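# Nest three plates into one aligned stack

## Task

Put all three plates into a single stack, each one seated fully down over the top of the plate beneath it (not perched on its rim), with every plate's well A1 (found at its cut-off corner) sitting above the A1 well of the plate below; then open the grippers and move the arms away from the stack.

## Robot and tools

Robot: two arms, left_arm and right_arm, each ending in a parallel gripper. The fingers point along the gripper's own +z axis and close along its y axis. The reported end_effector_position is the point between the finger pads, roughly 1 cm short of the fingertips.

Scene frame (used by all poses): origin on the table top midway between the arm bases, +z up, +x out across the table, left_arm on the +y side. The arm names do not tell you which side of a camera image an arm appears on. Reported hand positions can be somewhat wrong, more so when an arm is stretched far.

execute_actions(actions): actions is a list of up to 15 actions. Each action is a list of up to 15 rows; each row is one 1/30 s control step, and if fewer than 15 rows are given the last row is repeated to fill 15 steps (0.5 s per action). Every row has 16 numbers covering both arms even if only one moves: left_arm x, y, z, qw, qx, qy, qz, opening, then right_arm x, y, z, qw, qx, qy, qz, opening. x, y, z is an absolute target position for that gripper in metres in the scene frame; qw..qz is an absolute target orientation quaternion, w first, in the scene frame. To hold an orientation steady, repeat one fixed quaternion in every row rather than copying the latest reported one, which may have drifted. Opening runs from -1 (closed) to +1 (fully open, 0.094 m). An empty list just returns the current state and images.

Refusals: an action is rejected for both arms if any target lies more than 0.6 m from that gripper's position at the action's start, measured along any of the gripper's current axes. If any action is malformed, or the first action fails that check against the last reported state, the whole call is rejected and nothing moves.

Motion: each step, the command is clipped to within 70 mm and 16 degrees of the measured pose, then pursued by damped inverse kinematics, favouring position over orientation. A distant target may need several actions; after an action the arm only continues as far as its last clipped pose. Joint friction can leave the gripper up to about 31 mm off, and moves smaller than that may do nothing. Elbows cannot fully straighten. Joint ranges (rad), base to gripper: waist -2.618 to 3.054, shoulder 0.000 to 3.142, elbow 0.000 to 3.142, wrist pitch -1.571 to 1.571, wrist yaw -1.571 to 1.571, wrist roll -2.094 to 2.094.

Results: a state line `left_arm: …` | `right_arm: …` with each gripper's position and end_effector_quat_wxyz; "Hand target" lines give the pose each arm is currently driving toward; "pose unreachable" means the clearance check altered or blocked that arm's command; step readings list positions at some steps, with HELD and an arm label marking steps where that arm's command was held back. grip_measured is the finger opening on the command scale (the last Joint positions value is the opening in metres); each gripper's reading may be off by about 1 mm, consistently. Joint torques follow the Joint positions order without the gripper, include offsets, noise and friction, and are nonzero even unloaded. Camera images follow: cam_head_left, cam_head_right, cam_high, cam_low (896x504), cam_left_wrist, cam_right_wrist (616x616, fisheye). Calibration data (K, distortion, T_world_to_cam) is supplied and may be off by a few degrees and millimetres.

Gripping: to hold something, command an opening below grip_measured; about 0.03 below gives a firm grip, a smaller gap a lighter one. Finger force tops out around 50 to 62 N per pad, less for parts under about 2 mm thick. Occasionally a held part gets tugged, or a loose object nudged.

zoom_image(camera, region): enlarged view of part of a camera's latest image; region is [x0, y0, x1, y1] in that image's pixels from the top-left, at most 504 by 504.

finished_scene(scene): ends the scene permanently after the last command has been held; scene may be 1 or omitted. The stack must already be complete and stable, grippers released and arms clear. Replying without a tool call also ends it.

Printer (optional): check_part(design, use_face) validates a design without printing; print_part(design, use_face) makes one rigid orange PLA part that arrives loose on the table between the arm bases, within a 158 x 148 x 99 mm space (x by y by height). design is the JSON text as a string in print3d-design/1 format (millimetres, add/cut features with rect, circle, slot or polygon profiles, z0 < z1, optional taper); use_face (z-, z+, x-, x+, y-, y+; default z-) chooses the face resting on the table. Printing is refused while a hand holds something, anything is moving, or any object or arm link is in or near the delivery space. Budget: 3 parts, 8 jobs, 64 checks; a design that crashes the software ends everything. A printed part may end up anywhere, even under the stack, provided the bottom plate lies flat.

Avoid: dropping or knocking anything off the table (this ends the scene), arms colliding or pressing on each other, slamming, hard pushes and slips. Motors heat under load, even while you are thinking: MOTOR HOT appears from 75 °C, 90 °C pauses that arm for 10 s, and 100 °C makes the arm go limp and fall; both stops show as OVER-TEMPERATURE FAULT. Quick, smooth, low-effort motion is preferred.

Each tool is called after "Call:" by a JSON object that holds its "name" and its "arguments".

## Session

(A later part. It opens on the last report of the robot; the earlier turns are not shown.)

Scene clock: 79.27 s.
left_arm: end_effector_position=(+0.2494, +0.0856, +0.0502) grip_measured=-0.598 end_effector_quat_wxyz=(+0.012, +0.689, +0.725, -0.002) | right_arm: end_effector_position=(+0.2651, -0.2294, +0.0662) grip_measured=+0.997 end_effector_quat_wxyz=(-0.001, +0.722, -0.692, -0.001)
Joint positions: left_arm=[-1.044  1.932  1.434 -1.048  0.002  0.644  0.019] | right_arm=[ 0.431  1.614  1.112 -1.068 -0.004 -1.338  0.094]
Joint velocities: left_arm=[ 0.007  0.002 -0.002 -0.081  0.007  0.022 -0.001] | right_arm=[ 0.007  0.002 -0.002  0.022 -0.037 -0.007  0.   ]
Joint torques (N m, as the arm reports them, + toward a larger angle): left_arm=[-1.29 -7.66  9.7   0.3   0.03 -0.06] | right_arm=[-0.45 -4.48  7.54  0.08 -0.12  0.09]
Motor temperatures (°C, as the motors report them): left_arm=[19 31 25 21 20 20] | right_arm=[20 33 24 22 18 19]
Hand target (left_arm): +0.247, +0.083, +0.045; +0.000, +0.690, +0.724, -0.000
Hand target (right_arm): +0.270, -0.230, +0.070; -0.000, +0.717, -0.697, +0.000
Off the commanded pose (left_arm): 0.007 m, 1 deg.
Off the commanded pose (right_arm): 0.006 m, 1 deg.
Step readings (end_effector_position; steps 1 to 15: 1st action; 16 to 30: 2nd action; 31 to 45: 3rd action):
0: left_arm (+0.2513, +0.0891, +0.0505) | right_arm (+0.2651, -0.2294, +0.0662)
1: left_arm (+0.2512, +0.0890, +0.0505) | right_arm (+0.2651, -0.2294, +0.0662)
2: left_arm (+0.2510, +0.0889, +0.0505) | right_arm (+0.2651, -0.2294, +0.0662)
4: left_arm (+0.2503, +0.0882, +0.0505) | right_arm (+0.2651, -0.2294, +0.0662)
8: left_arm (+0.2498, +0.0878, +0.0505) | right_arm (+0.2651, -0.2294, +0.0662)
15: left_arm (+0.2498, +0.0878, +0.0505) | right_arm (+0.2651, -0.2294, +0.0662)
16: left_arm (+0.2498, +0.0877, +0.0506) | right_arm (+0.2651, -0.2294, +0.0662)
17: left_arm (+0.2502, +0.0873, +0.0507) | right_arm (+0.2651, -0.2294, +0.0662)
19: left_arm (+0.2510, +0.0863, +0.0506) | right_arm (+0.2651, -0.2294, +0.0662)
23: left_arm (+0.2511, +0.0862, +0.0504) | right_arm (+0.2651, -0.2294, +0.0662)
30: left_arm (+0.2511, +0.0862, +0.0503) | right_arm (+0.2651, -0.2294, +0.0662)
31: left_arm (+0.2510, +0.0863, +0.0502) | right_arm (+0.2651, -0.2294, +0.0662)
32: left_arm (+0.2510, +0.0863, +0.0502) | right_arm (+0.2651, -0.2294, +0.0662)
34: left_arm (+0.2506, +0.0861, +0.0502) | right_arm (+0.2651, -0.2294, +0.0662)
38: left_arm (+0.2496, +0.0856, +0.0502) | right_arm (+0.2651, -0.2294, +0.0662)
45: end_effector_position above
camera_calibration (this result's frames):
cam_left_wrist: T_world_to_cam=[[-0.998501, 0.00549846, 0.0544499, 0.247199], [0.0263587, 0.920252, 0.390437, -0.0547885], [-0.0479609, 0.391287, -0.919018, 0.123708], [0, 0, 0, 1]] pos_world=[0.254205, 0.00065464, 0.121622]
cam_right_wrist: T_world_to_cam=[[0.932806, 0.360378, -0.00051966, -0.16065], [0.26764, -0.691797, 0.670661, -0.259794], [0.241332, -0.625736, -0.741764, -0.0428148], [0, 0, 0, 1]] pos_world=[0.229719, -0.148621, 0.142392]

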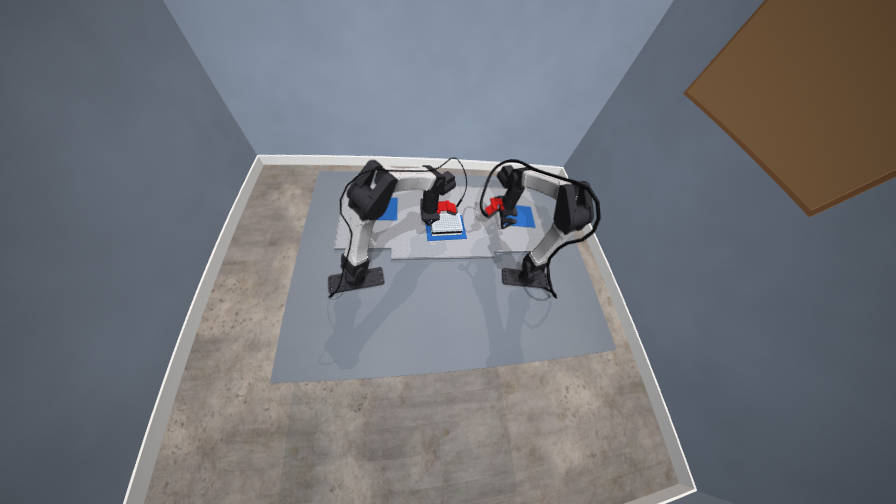

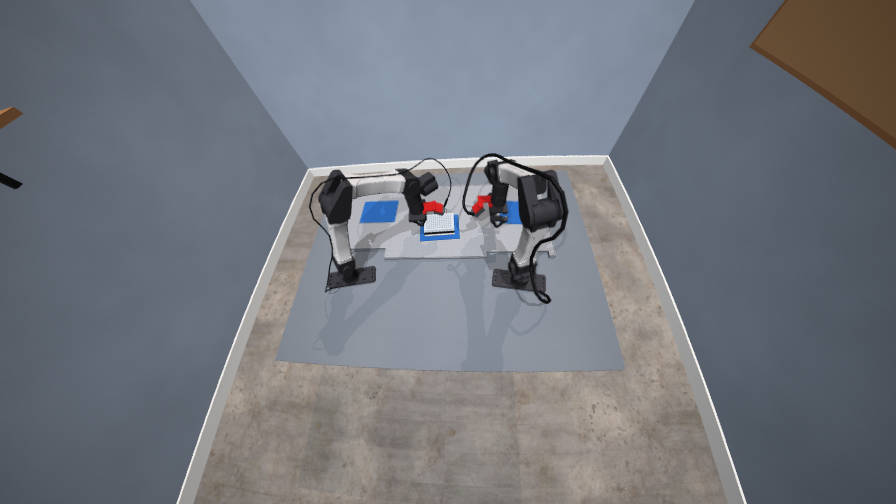

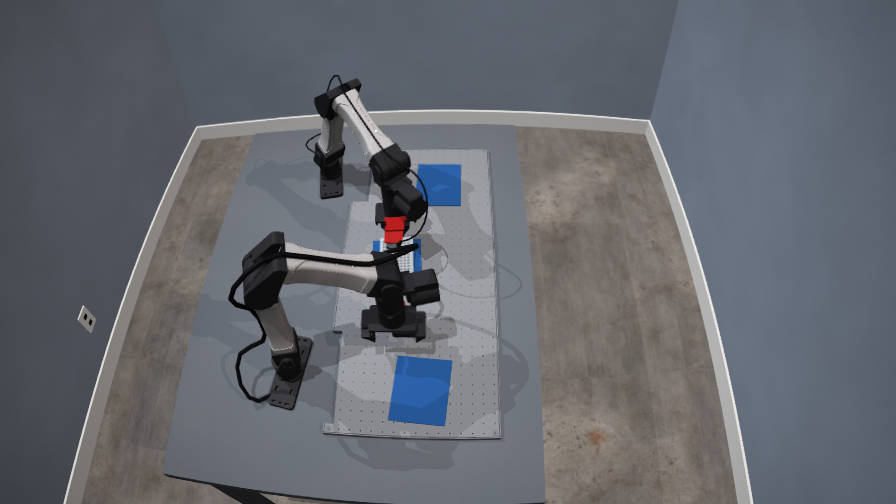

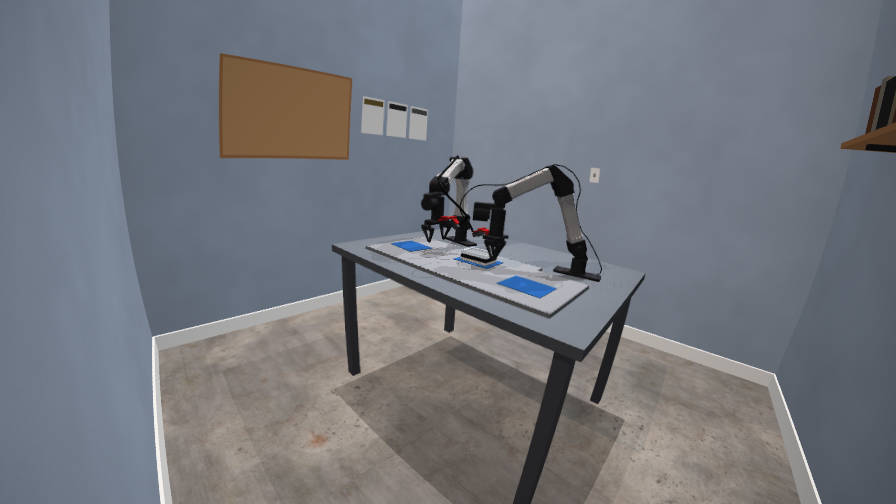

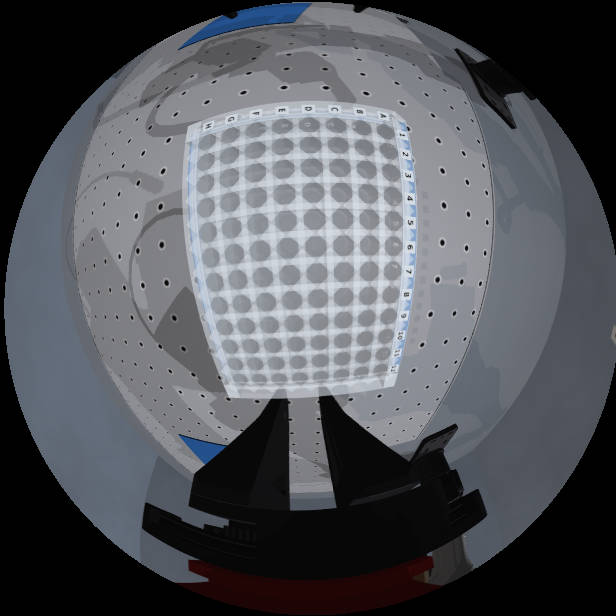

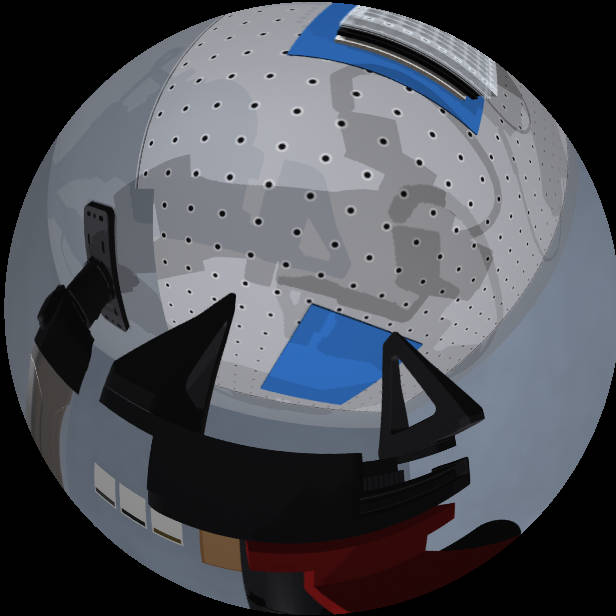

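It moved ~1 mm, possibly with yaw. Back off and inspect.

Call:
{"name": "execute_actions", "arguments": {"actions": [[[0.25,0.12,0.05,0,0.69,0.724,0,-0.6,0.27,-0.23,0.07,0,0.717,-0.697,0,1]],[[0.26,0.22,0.06,0,0.681,0.732,0,1,0.27,-0.23,0.07,0,0.717,-0.697,0,1]],[[0.27,0.33,0.06,0,0.681,0.732,0,1,0.27,-0.23,0.07,0,0.717,-0.697,0,1]],[[0.27,0.33,0.06,0,0.681,0.732,0,1,0.27,-0.23,0.07,0,0.717,-0.697,0,1]]]}}

Call:
{"name": "zoom_image", "arguments": {"camera": "cam_right_wrist", "region": [280,0,520,140]}}

Call:
{"name": "zoom_image", "arguments": {"camera": "cam_left_wrist", "region": [260,0,440,90]}}

Call:
{"name": "zoom_image", "arguments": {"camera": "cam_low", "region": [450,230,510,275]}}

Call:
{"name": "zoom_image", "arguments": {"camera": "cam_head_right", "region": [410,205,470,245]}}

Scene clock: 82.10 s.
left_arm: end_effector_position=(+0.2742, +0.3288, +0.0578) grip_measured=+1.000 end_effector_quat_wxyz=(-0.003, +0.681, +0.732, +0.005) | right_arm: end_effector_position=(+0.2651, -0.2294, +0.0662) grip_measured=+0.997 end_effector_quat_wxyz=(-0.001, +0.722, -0.692, -0.001)
Joint positions: left_arm=[-0.315  1.563  1.026 -1.033 -0.011  1.352  0.094] | right_arm=[ 0.431  1.614  1.112 -1.068 -0.004 -1.338  0.094]
Joint velocities: left_arm=[-0.002 -0.012  0.002 -0.037  0.037  0.007  0.   ] | right_arm=[ 0.007 -0.007  0.002 -0.037 -0.007  0.022  0.   ]
Joint torques (N m, as the arm reports them, + toward a larger angle): left_arm=[ 0.78 -7.15  6.85  0.21  0.16  0.13] | right_arm=[-0.47 -4.53  7.61  0.1  -0.07  0.07]
Motor temperatures (°C, as the motors report them): left_arm=[19 31 25 21 20 20] | right_arm=[20 32 24 22 18 19]
Hand target (left_arm): +0.270, +0.330, +0.060; +0.000, +0.681, +0.732, -0.000
Hand target (right_arm): +0.270, -0.230, +0.070; -0.000, +0.717, -0.697, +0.000
Off the commanded pose (left_arm): 0.005 m, 1 deg.
Off the commanded pose (right_arm): 0.006 m, 1 deg.
Step readings (end_effector_position; steps 1 to 15: 1st action; 16 to 30: 2nd action; 31 to 45: 3rd action; 46 to 60: 4th action):
0: left_arm (+0.2494, +0.0856, +0.0502) | right_arm (+0.2651, -0.2294, +0.0662)
1: left_arm (+0.2498, +0.0875, +0.0496) | right_arm (+0.2651, -0.2294, +0.0662)
2: left_arm (+0.2489, +0.0936, +0.0483) | right_arm (+0.2651, -0.2294, +0.0662)
4: left_arm (+0.2485, +0.1081, +0.0472) | right_arm (+0.2651, -0.2294, +0.0662)
8: left_arm (+0.2517, +0.1158, +0.0476) | right_arm (+0.2651, -0.2294, +0.0662)
15: left_arm (+0.2517, +0.1158, +0.0477) | right_arm (+0.2651, -0.2294, +0.0662)
16: left_arm (+0.2528, +0.1197, +0.0466) | right_arm (+0.2651, -0.2294, +0.0662)
17: left_arm (+0.2518, +0.1330, +0.0454) | right_arm (+0.2651, -0.2294, +0.0662)
19: left_arm (+0.2526, +0.1714, +0.0462) | right_arm (+0.2651, -0.2294, +0.0662)
23: left_arm (+0.2631, +0.2174, +0.0571) | right_arm (+0.2651, -0.2294, +0.0662)
30: left_arm (+0.2646, +0.2185, +0.0603) | right_arm (+0.2651, -0.2294, +0.0662)
31: left_arm (+0.2655, +0.2229, +0.0592) | right_arm (+0.2651, -0.2294, +0.0662)
32: left_arm (+0.2662, +0.2368, +0.0575) | right_arm (+0.2651, -0.2294, +0.0662)
34: left_arm (+0.2684, +0.2761, +0.0553) | right_arm (+0.2651, -0.2294, +0.0662)
38: left_arm (+0.2738, +0.3266, +0.0572) | right_arm (+0.2651, -0.2294, +0.0662)
45: left_arm (+0.2742, +0.3290, +0.0578) | right_arm (+0.2651, -0.2294, +0.0662)
46: left_arm (+0.2742, +0.3290, +0.0578) | right_arm (+0.2651, -0.2294, +0.0662)
47: left_arm (+0.2742, +0.3290, +0.0578) | right_arm (+0.2651, -0.2294, +0.0662)
49: left_arm (+0.2742, +0.3289, +0.0578) | right_arm (+0.2651, -0.2294, +0.0662)
53: left_arm (+0.2742, +0.3288, +0.0578) | right_arm (+0.2651, -0.2294, +0.0662)
60: end_effector_position above
camera_calibration (this result's frames):
cam_left_wrist: T_world_to_cam=[[-0.997652, -0.0181266, 0.0660375, 0.277066], [0.0111255, 0.908617, 0.417482, -0.275728], [-0.0675703, 0.417237, -0.906282, 0.032798], [0, 0, 0, 1]] pos_world=[0.281699, 0.241869, 0.126539]
cam_right_wrist: T_world_to_cam=[[0.932806, 0.360378, -0.00051966, -0.16065], [0.26764, -0.691797, 0.670661, -0.259794], [0.241332, -0.625736, -0.741764, -0.0428148], [0, 0, 0, 1]] pos_world=[0.229719, -0.148621, 0.142392]

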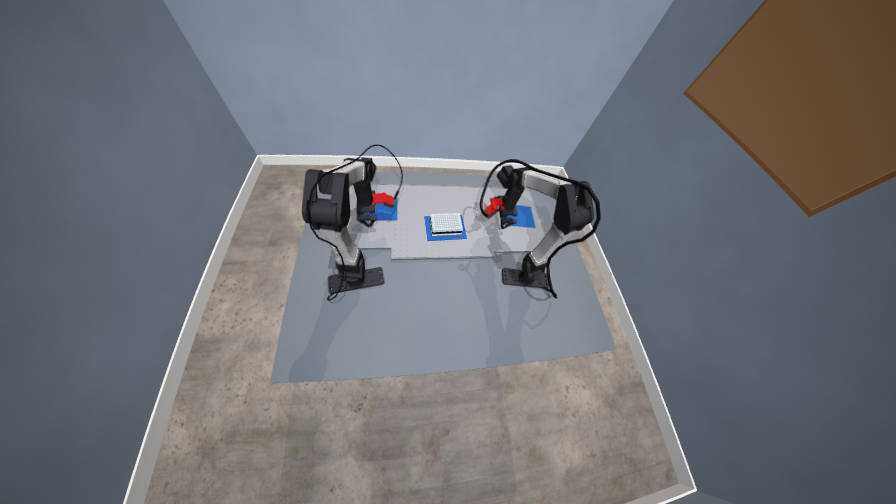

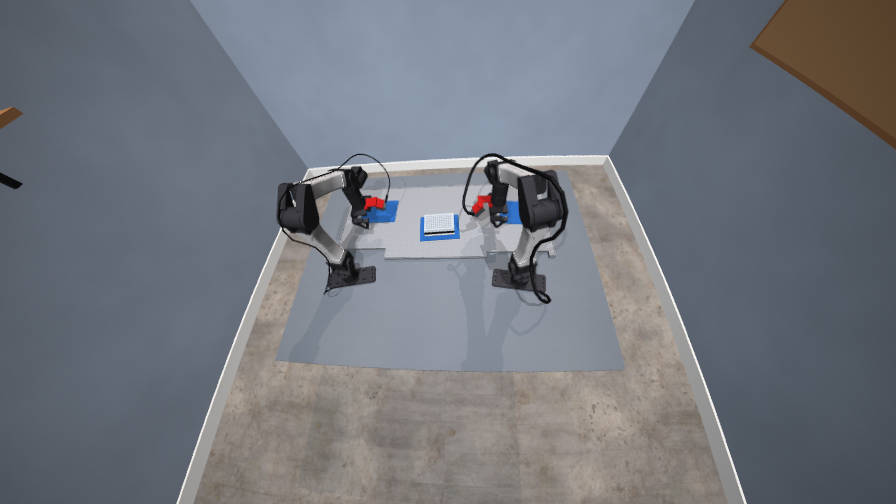

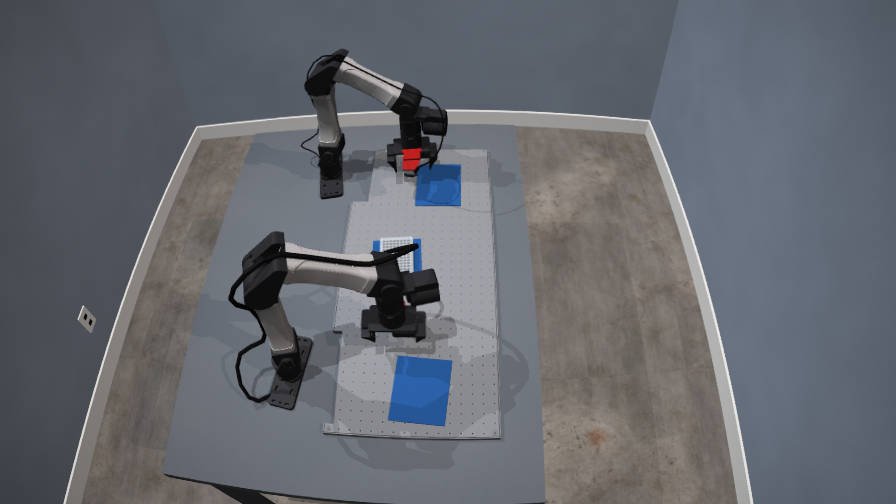

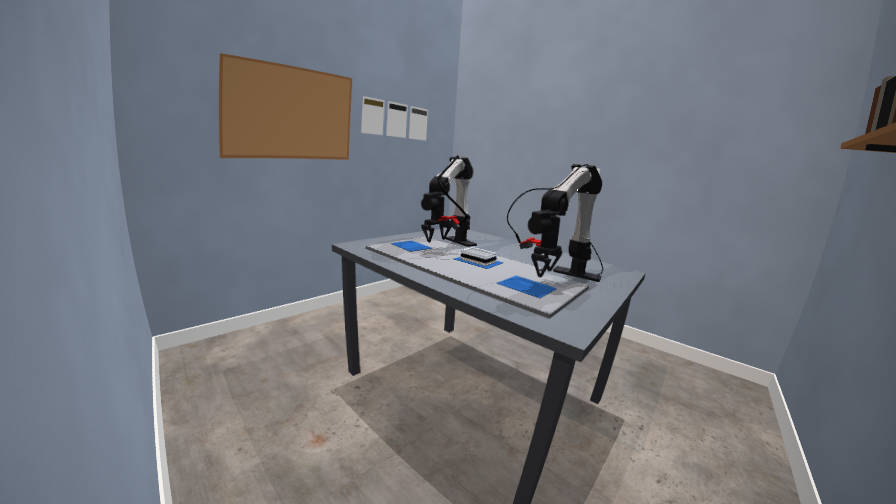

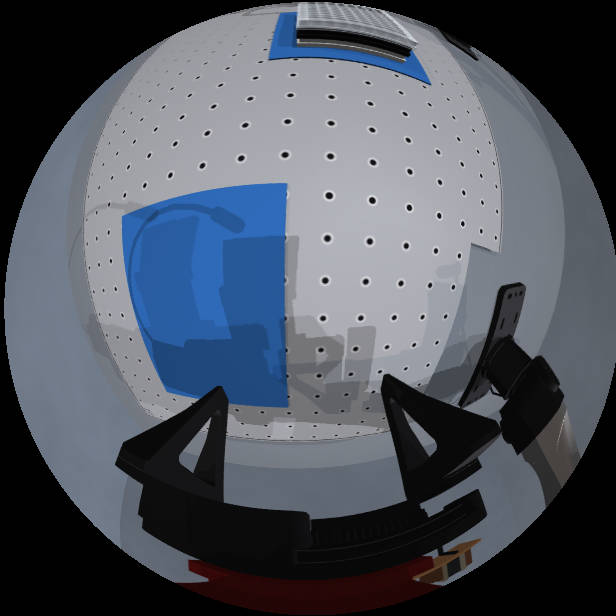

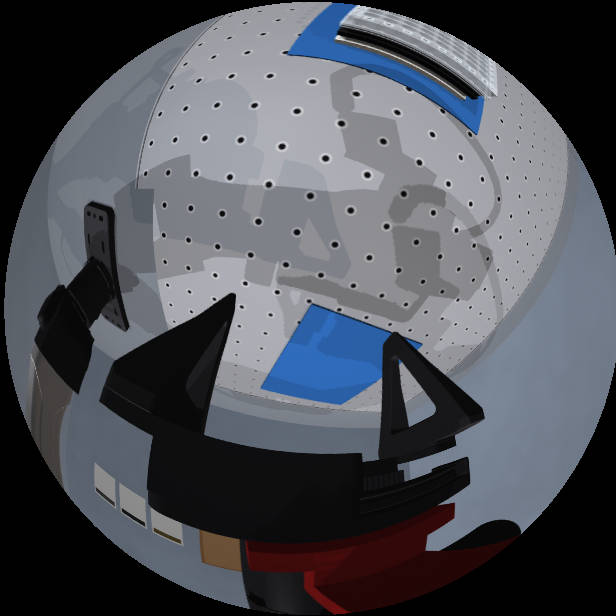

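Region (280, 0, 520, 140) of cam_right_wrist's 616x616 image, scaled by 2.100, with more detail than that image has; it fills the top 294 rows of this view, and the rest is white.

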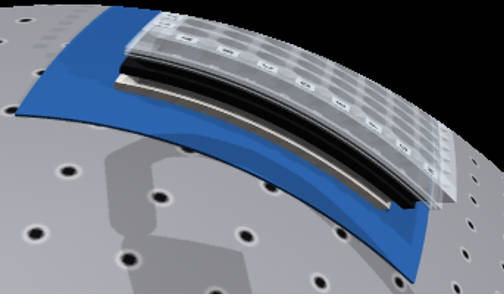

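Region (260, 0, 440, 90) of cam_left_wrist's 616x616 image, scaled by 2.800, with more detail than that image has.

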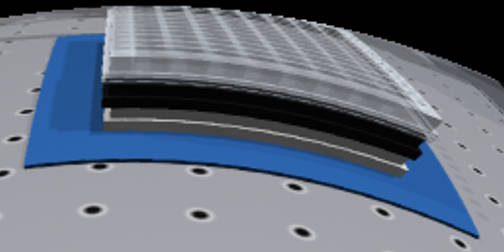

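Region (450, 230, 510, 275) of cam_low's 896x504 image, scaled by 8.400, with more detail than that image has; it fills the top 378 rows of this view, and the rest is white.

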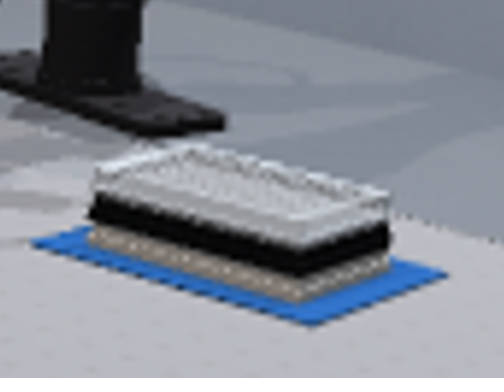

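Region (410, 205, 470, 245) of cam_head_right's 896x504 image, scaled by 8.400, with more detail than that image has.

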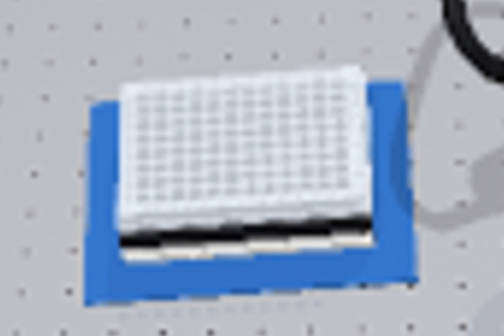

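Call:
{"name": "execute_actions", "arguments": {"actions": [[[0.27,0.33,0.06,0,0.681,0.732,0,1,0.26,-0.12,0.11,0,0.717,-0.697,0,1]],[[0.27,0.33,0.06,0,0.681,0.732,0,1,0.25,0.0,0.11,0,0.717,-0.697,0,1]],[[0.27,0.33,0.06,0,0.681,0.732,0,1,0.249,0.06,0.10,0,0.717,-0.697,0,1]],[[0.27,0.33,0.06,0,0.681,0.732,0,1,0.249,0.06,0.075,0,0.717,-0.697,0,1]],[[0.27,0.33,0.06,0,0.681,0.732,0,1,0.249,0.06,0.062,0,0.717,-0.697,0,1]]]}}

Scene clock: 85.50 s.
left_arm: end_effector_position=(+0.2742, +0.3288, +0.0578) grip_measured=+1.000 end_effector_quat_wxyz=(-0.003, +0.681, +0.732, +0.005) | right_arm: end_effector_position=(+0.2459, +0.0610, +0.0672) grip_measured=+0.997 end_effector_quat_wxyz=(+0.002, +0.723, -0.691, +0.000)
Joint positions: left_arm=[-0.315  1.563  1.026 -1.033 -0.011  1.353  0.094] | right_arm=[ 1.136  2.266  2.014 -1.322 -0.001 -0.636  0.094]
Joint velocities: left_arm=[-0.007  0.012 -0.002 -0.022  0.051 -0.051  0.   ] | right_arm=[-0.007 -0.002 -0.007 -0.066 -0.051 -0.051  0.001]
Joint torques (N m, as the arm reports them, + toward a larger angle): left_arm=[ 0.81 -7.26  6.62  0.24  0.16  0.1 ] | right_arm=[ -0.68 -10.45   4.57   0.55  -0.11   0.06]
Motor temperatures (°C, as the motors report them): left_arm=[19 31 26 21 20 20] | right_arm=[20 33 24 22 18 19]
Hand target (left_arm): +0.270, +0.330, +0.060; +0.000, +0.681, +0.732, +0.000
Hand target (right_arm): +0.249, +0.060, +0.062; +0.000, +0.717, -0.697, +0.000
Off the commanded pose (left_arm): 0.005 m, 1 deg.
Off the commanded pose (right_arm): 0.006 m, 1 deg.
Step readings (end_effector_position; steps 1 to 15: 1st action; 16 to 30: 2nd action; 31 to 45: 3rd action; 46 to 60: 4th action; 61 to 75: 5th action):
0: left_arm (+0.2742, +0.3288, +0.0578) | right_arm (+0.2651, -0.2294, +0.0662)
1: left_arm (+0.2742, +0.3288, +0.0578) | right_arm (+0.2638, -0.2251, +0.0684)
2: left_arm (+0.2742, +0.3288, +0.0578) | right_arm (+0.2624, -0.2114, +0.0728)
4: left_arm (+0.2742, +0.3288, +0.0578) | right_arm (+0.2614, -0.1714, +0.0865)
8: left_arm (+0.2742, +0.3288, +0.0578) | right_arm (+0.2650, -0.1123, +0.1113)
15: left_arm (+0.2742, +0.3288, +0.0578) | right_arm (+0.2591, -0.1155, +0.1075)
16: left_arm (+0.2742, +0.3288, +0.0578) | right_arm (+0.2567, -0.1122, +0.1077)
17: left_arm (+0.2742, +0.3288, +0.0578) | right_arm (+0.2560, -0.0993, +0.1092)
19: left_arm (+0.2742, +0.3288, +0.0578) | right_arm (+0.2523, -0.0585, +0.1104)
23: left_arm (+0.2742, +0.3288, +0.0578) | right_arm (+0.2458, +0.0053, +0.1067)
30: left_arm (+0.2742, +0.3288, +0.0578) | right_arm (+0.2482, +0.0034, +0.1045)
31: left_arm (+0.2742, +0.3288, +0.0578) | right_arm (+0.2478, +0.0059, +0.1061)
32: left_arm (+0.2742, +0.3288, +0.0578) | right_arm (+0.2511, +0.0172, +0.1080)
34: left_arm (+0.2742, +0.3288, +0.0578) | right_arm (+0.2538, +0.0453, +0.1064)
38: left_arm (+0.2742, +0.3288, +0.0578) | right_arm (+0.2486, +0.0666, +0.0942)
45: left_arm (+0.2742, +0.3288, +0.0578) | right_arm (+0.2464, +0.0617, +0.0934)
46: left_arm (+0.2742, +0.3288, +0.0578) | right_arm (+0.2465, +0.0619, +0.0919)
47: left_arm (+0.2742, +0.3288, +0.0578) | right_arm (+0.2463, +0.0616, +0.0893)
49: left_arm (+0.2742, +0.3288, +0.0578) | right_arm (+0.2447, +0.0593, +0.0828)
53: left_arm (+0.2742, +0.3288, +0.0578) | right_arm (+0.2442, +0.0585, +0.0796)
60: left_arm (+0.2742, +0.3288, +0.0578) | right_arm (+0.2458, +0.0608, +0.0796)
61: left_arm (+0.2742, +0.3288, +0.0578) | right_arm (+0.2459, +0.0610, +0.0776)
62: left_arm (+0.2742, +0.3288, +0.0578) | right_arm (+0.2458, +0.0609, +0.0753)
64: left_arm (+0.2742, +0.3288, +0.0578) | right_arm (+0.2446, +0.0591, +0.0698)
68: left_arm (+0.2742, +0.3288, +0.0578) | right_arm (+0.2444, +0.0588, +0.0672)
75: end_effector_position above
camera_calibration (this result's frames):
cam_left_wrist: T_world_to_cam=[[-0.997672, -0.0169851, 0.0660491, 0.276695], [0.0121702, 0.908602, 0.417485, -0.27601], [-0.0671034, 0.417317, -0.90628, 0.0326436], [0, 0, 0, 1]] pos_world=[0.281601, 0.24186, 0.126539]
cam_right_wrist: T_world_to_cam=[[0.931833, 0.36285, -0.00515414, -0.246955], [0.271053, -0.686505, 0.674716, -0.0557608], [0.241282, -0.63012, -0.73806, 0.144307], [0, 0, 0, 1]] pos_world=[0.210416, 0.142258, 0.142857]

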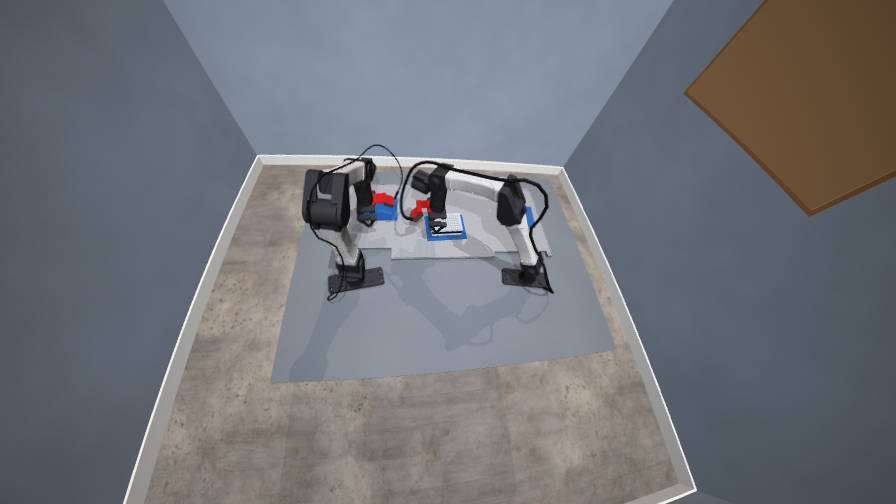

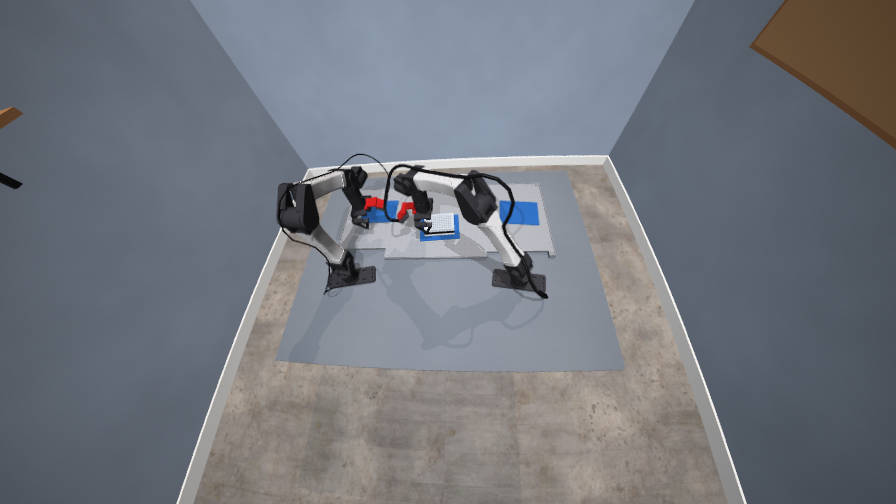

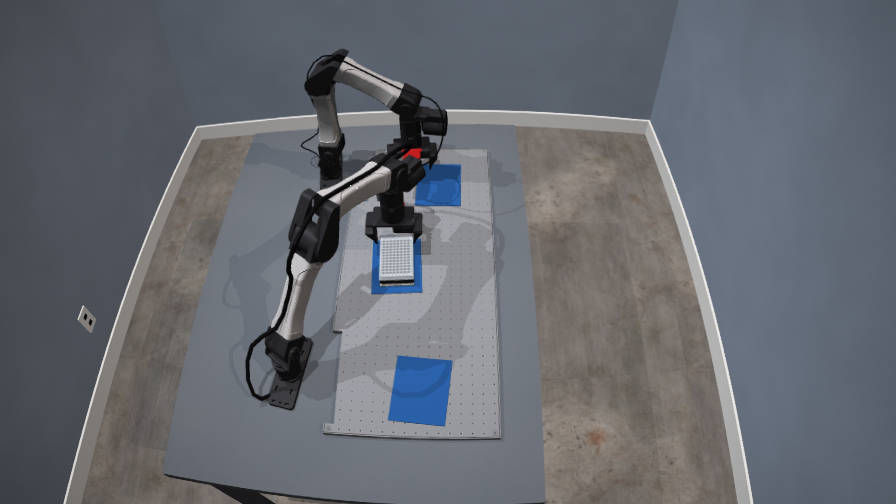

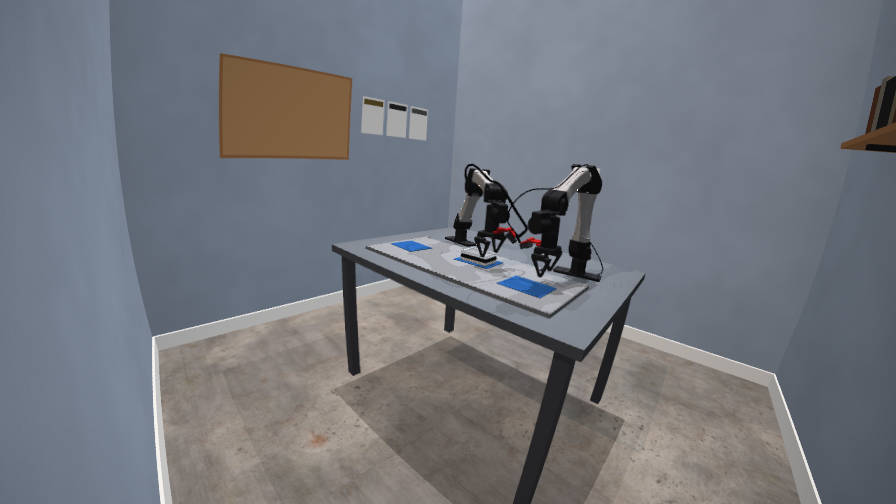

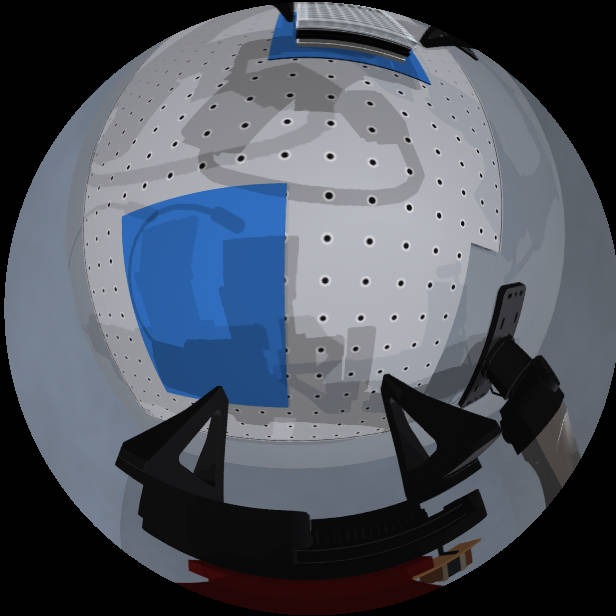

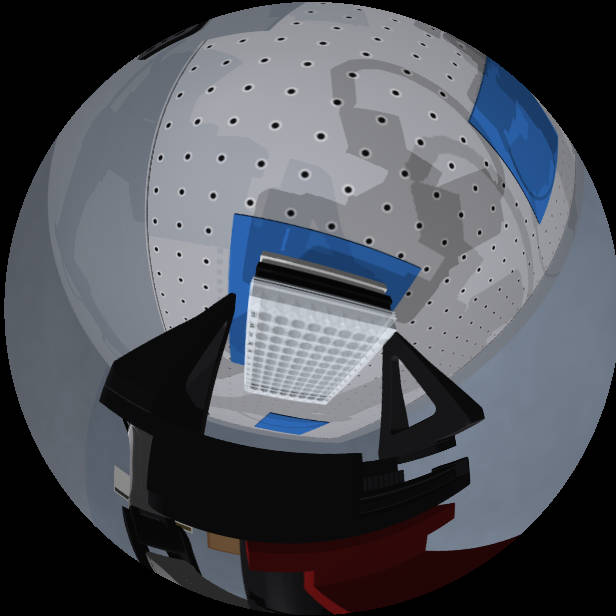

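Call:
{"name": "execute_actions", "arguments": {"actions": [[[0.27,0.33,0.06,0,0.681,0.732,0,1,0.254,0.057,0.064,0,0.714,-0.700,0,1]],[[0.27,0.33,0.06,0,0.681,0.732,0,1,0.254,0.057,0.064,0,0.714,-0.700,0,1]]]}}

Call:
{"name": "zoom_image", "arguments": {"camera": "cam_right_wrist", "region": [210,220,430,420]}}

Call:
{"name": "zoom_image", "arguments": {"camera": "cam_high", "region": [360,230,430,300]}}

Scene clock: 86.97 s.
left_arm: end_effector_position=(+0.2742, +0.3288, +0.0578) grip_measured=+1.000 end_effector_quat_wxyz=(-0.003, +0.681, +0.732, +0.005) | right_arm: end_effector_position=(+0.2514, +0.0578, +0.0672) grip_measured=+0.997 end_effector_quat_wxyz=(+0.001, +0.718, -0.697, -0.000)
Joint positions: left_arm=[-0.315  1.563  1.026 -1.033 -0.011  1.353  0.094] | right_arm=[ 1.122  2.266  2.014 -1.32  -0.001 -0.636  0.094]
Joint velocities: left_arm=[-0.017 -0.002 -0.007 -0.095 -0.022 -0.081  0.   ] | right_arm=[ 0.002 -0.002 -0.007 -0.007 -0.11  -0.007  0.001]
Joint torques (N m, as the arm reports them, + toward a larger angle): left_arm=[ 0.65 -7.07  6.9   0.25  0.15  0.05] | right_arm=[ -0.62 -10.55   5.2    0.48  -0.12   0.03]
Motor temperatures (°C, as the motors report them): left_arm=[19 31 26 21 20 20] | right_arm=[20 33 24 22 18 19]
Hand target (left_arm): +0.270, +0.330, +0.060; +0.000, +0.681, +0.732, +0.000
Hand target (right_arm): +0.254, +0.057, +0.064; +0.000, +0.714, -0.700, +0.000
Off the commanded pose (left_arm): 0.005 m, 1 deg.
Off the commanded pose (right_arm): 0.004 m, 1 deg.
Step readings (end_effector_position; steps 1 to 15: 1st action; 16 to 30: 2nd action):
0: left_arm (+0.2742, +0.3288, +0.0578) | right_arm (+0.2461, +0.0614, +0.0672)
1: left_arm (+0.2742, +0.3288, +0.0578) | right_arm (+0.2466, +0.0611, +0.0672)
2: left_arm (+0.2742, +0.3288, +0.0578) | right_arm (+0.2471, +0.0607, +0.0672)
4: left_arm (+0.2742, +0.3288, +0.0578) | right_arm (+0.2489, +0.0595, +0.0672)
8: left_arm (+0.2742, +0.3288, +0.0578) | right_arm (+0.2513, +0.0579, +0.0672)
15: left_arm (+0.2742, +0.3288, +0.0578) | right_arm (+0.2514, +0.0578, +0.0672)
16: left_arm (+0.2742, +0.3288, +0.0578) | right_arm (+0.2514, +0.0578, +0.0672)
17: left_arm (+0.2742, +0.3288, +0.0578) | right_arm (+0.2514, +0.0578, +0.0672)
19: left_arm (+0.2742, +0.3288, +0.0578) | right_arm (+0.2514, +0.0578, +0.0672)
23: left_arm (+0.2742, +0.3288, +0.0578) | right_arm (+0.2514, +0.0578, +0.0672)
30: end_effector_position above
camera_calibration (this result's frames):
cam_left_wrist: T_world_to_cam=[[-0.997672, -0.0169851, 0.0660491, 0.276695], [0.0121702, 0.908602, 0.417485, -0.27601], [-0.0671034, 0.417317, -0.90628, 0.0326436], [0, 0, 0, 1]] pos_world=[0.281601, 0.24186, 0.126539]
cam_right_wrist: T_world_to_cam=[[0.937, 0.349311, -0.00358849, -0.251575], [0.26034, -0.691419, 0.673916, -0.0564365], [0.232925, -0.632393, -0.738799, 0.143227], [0, 0, 0, 1]] pos_world=[0.217057, 0.139432, 0.142946]

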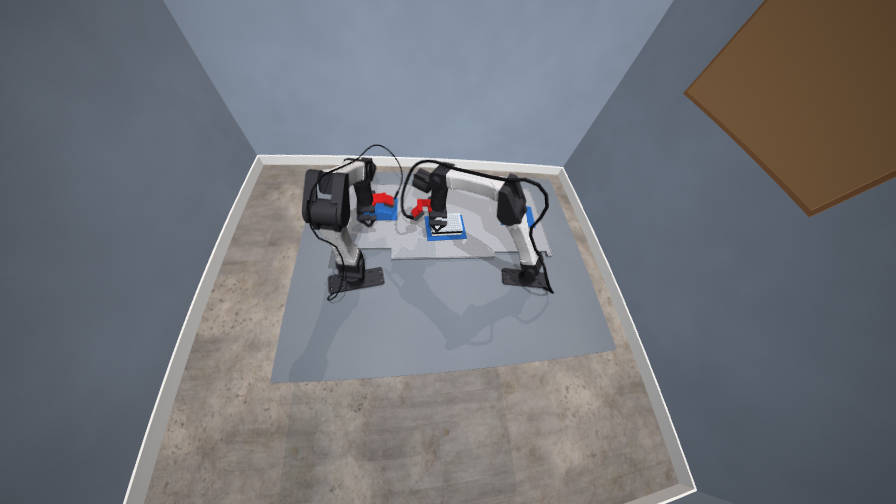

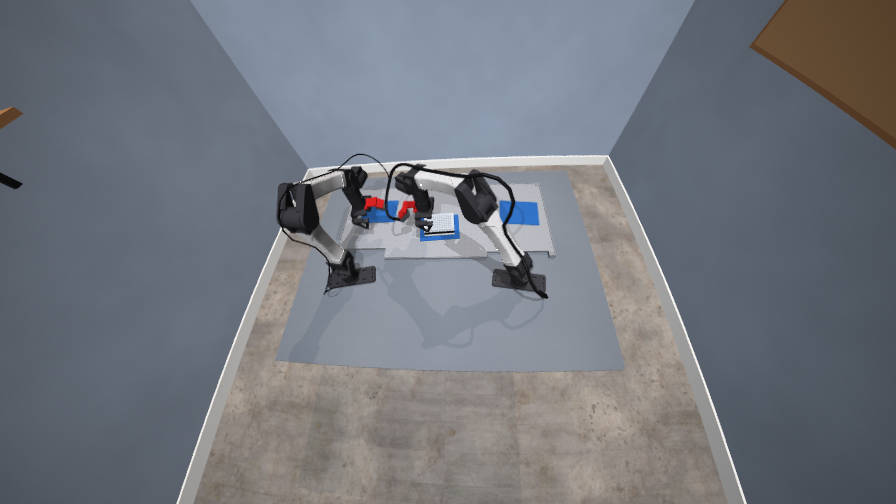

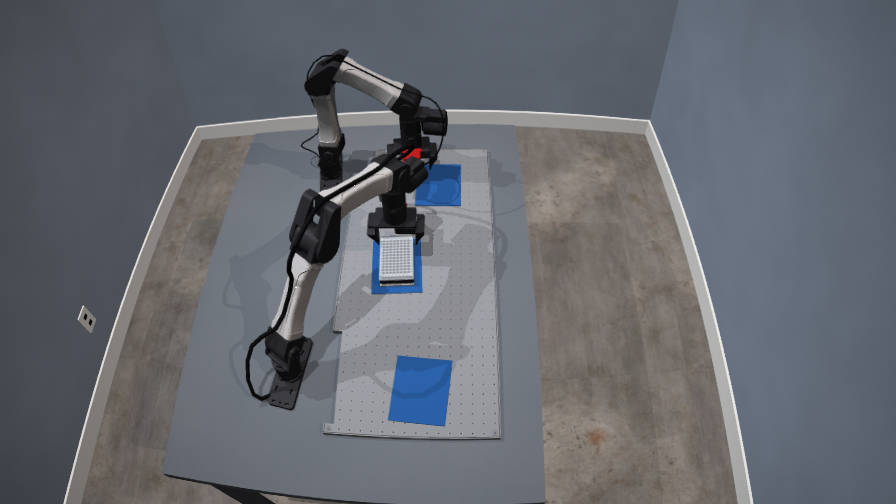

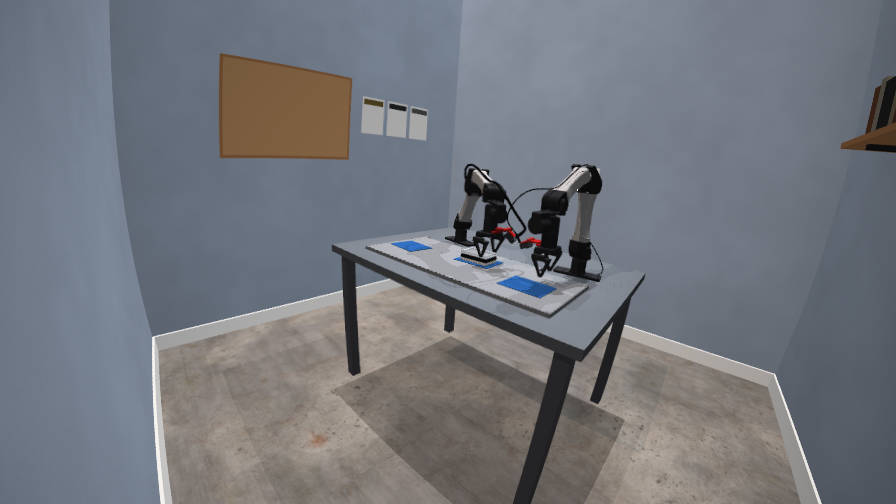

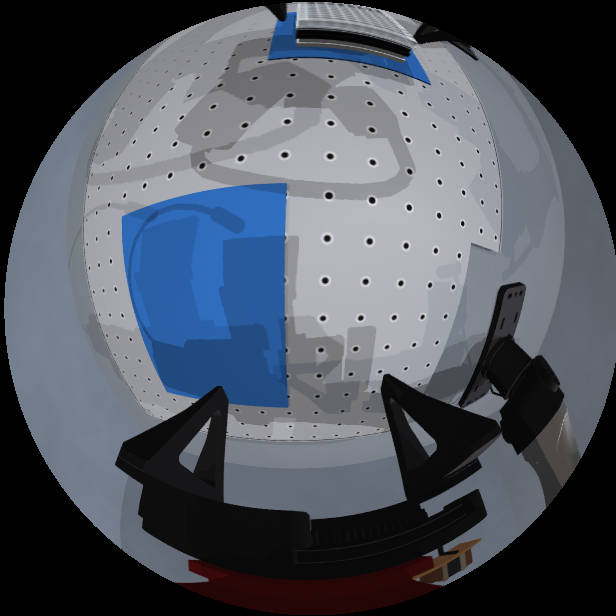

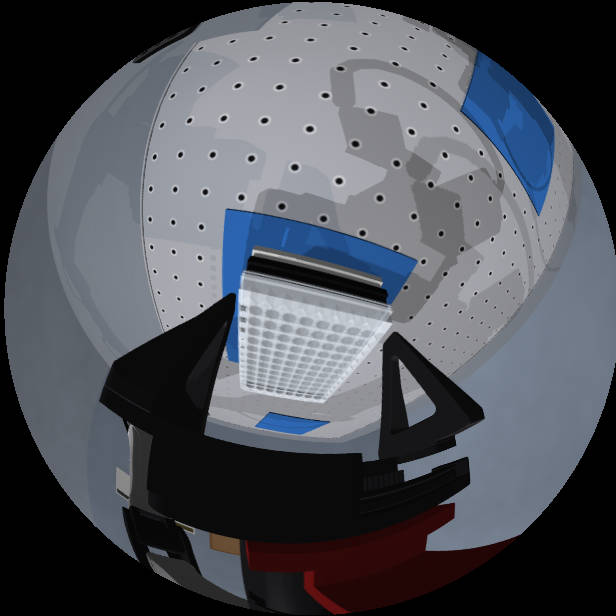

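Region (210, 220, 430, 420) of cam_right_wrist's 616x616 image, scaled by 2.291, with more detail than that image has; it fills the top 458 rows of this view, and the rest is white.

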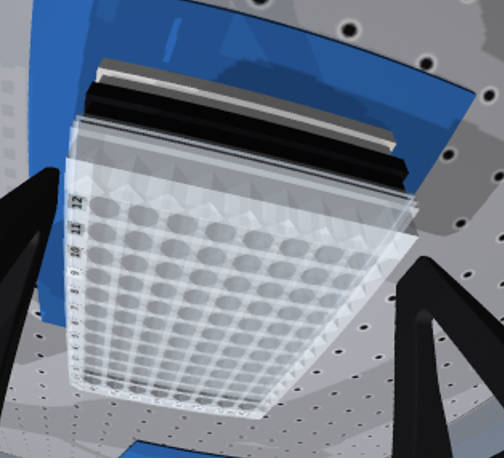

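Region (360, 230, 430, 300) of cam_high's 896x504 image, scaled by 7.200, with more detail than that image has.

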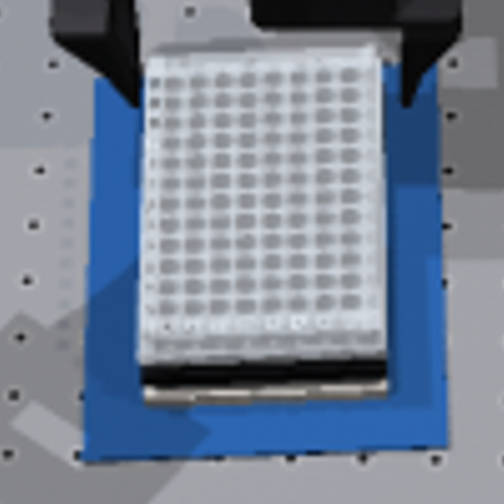

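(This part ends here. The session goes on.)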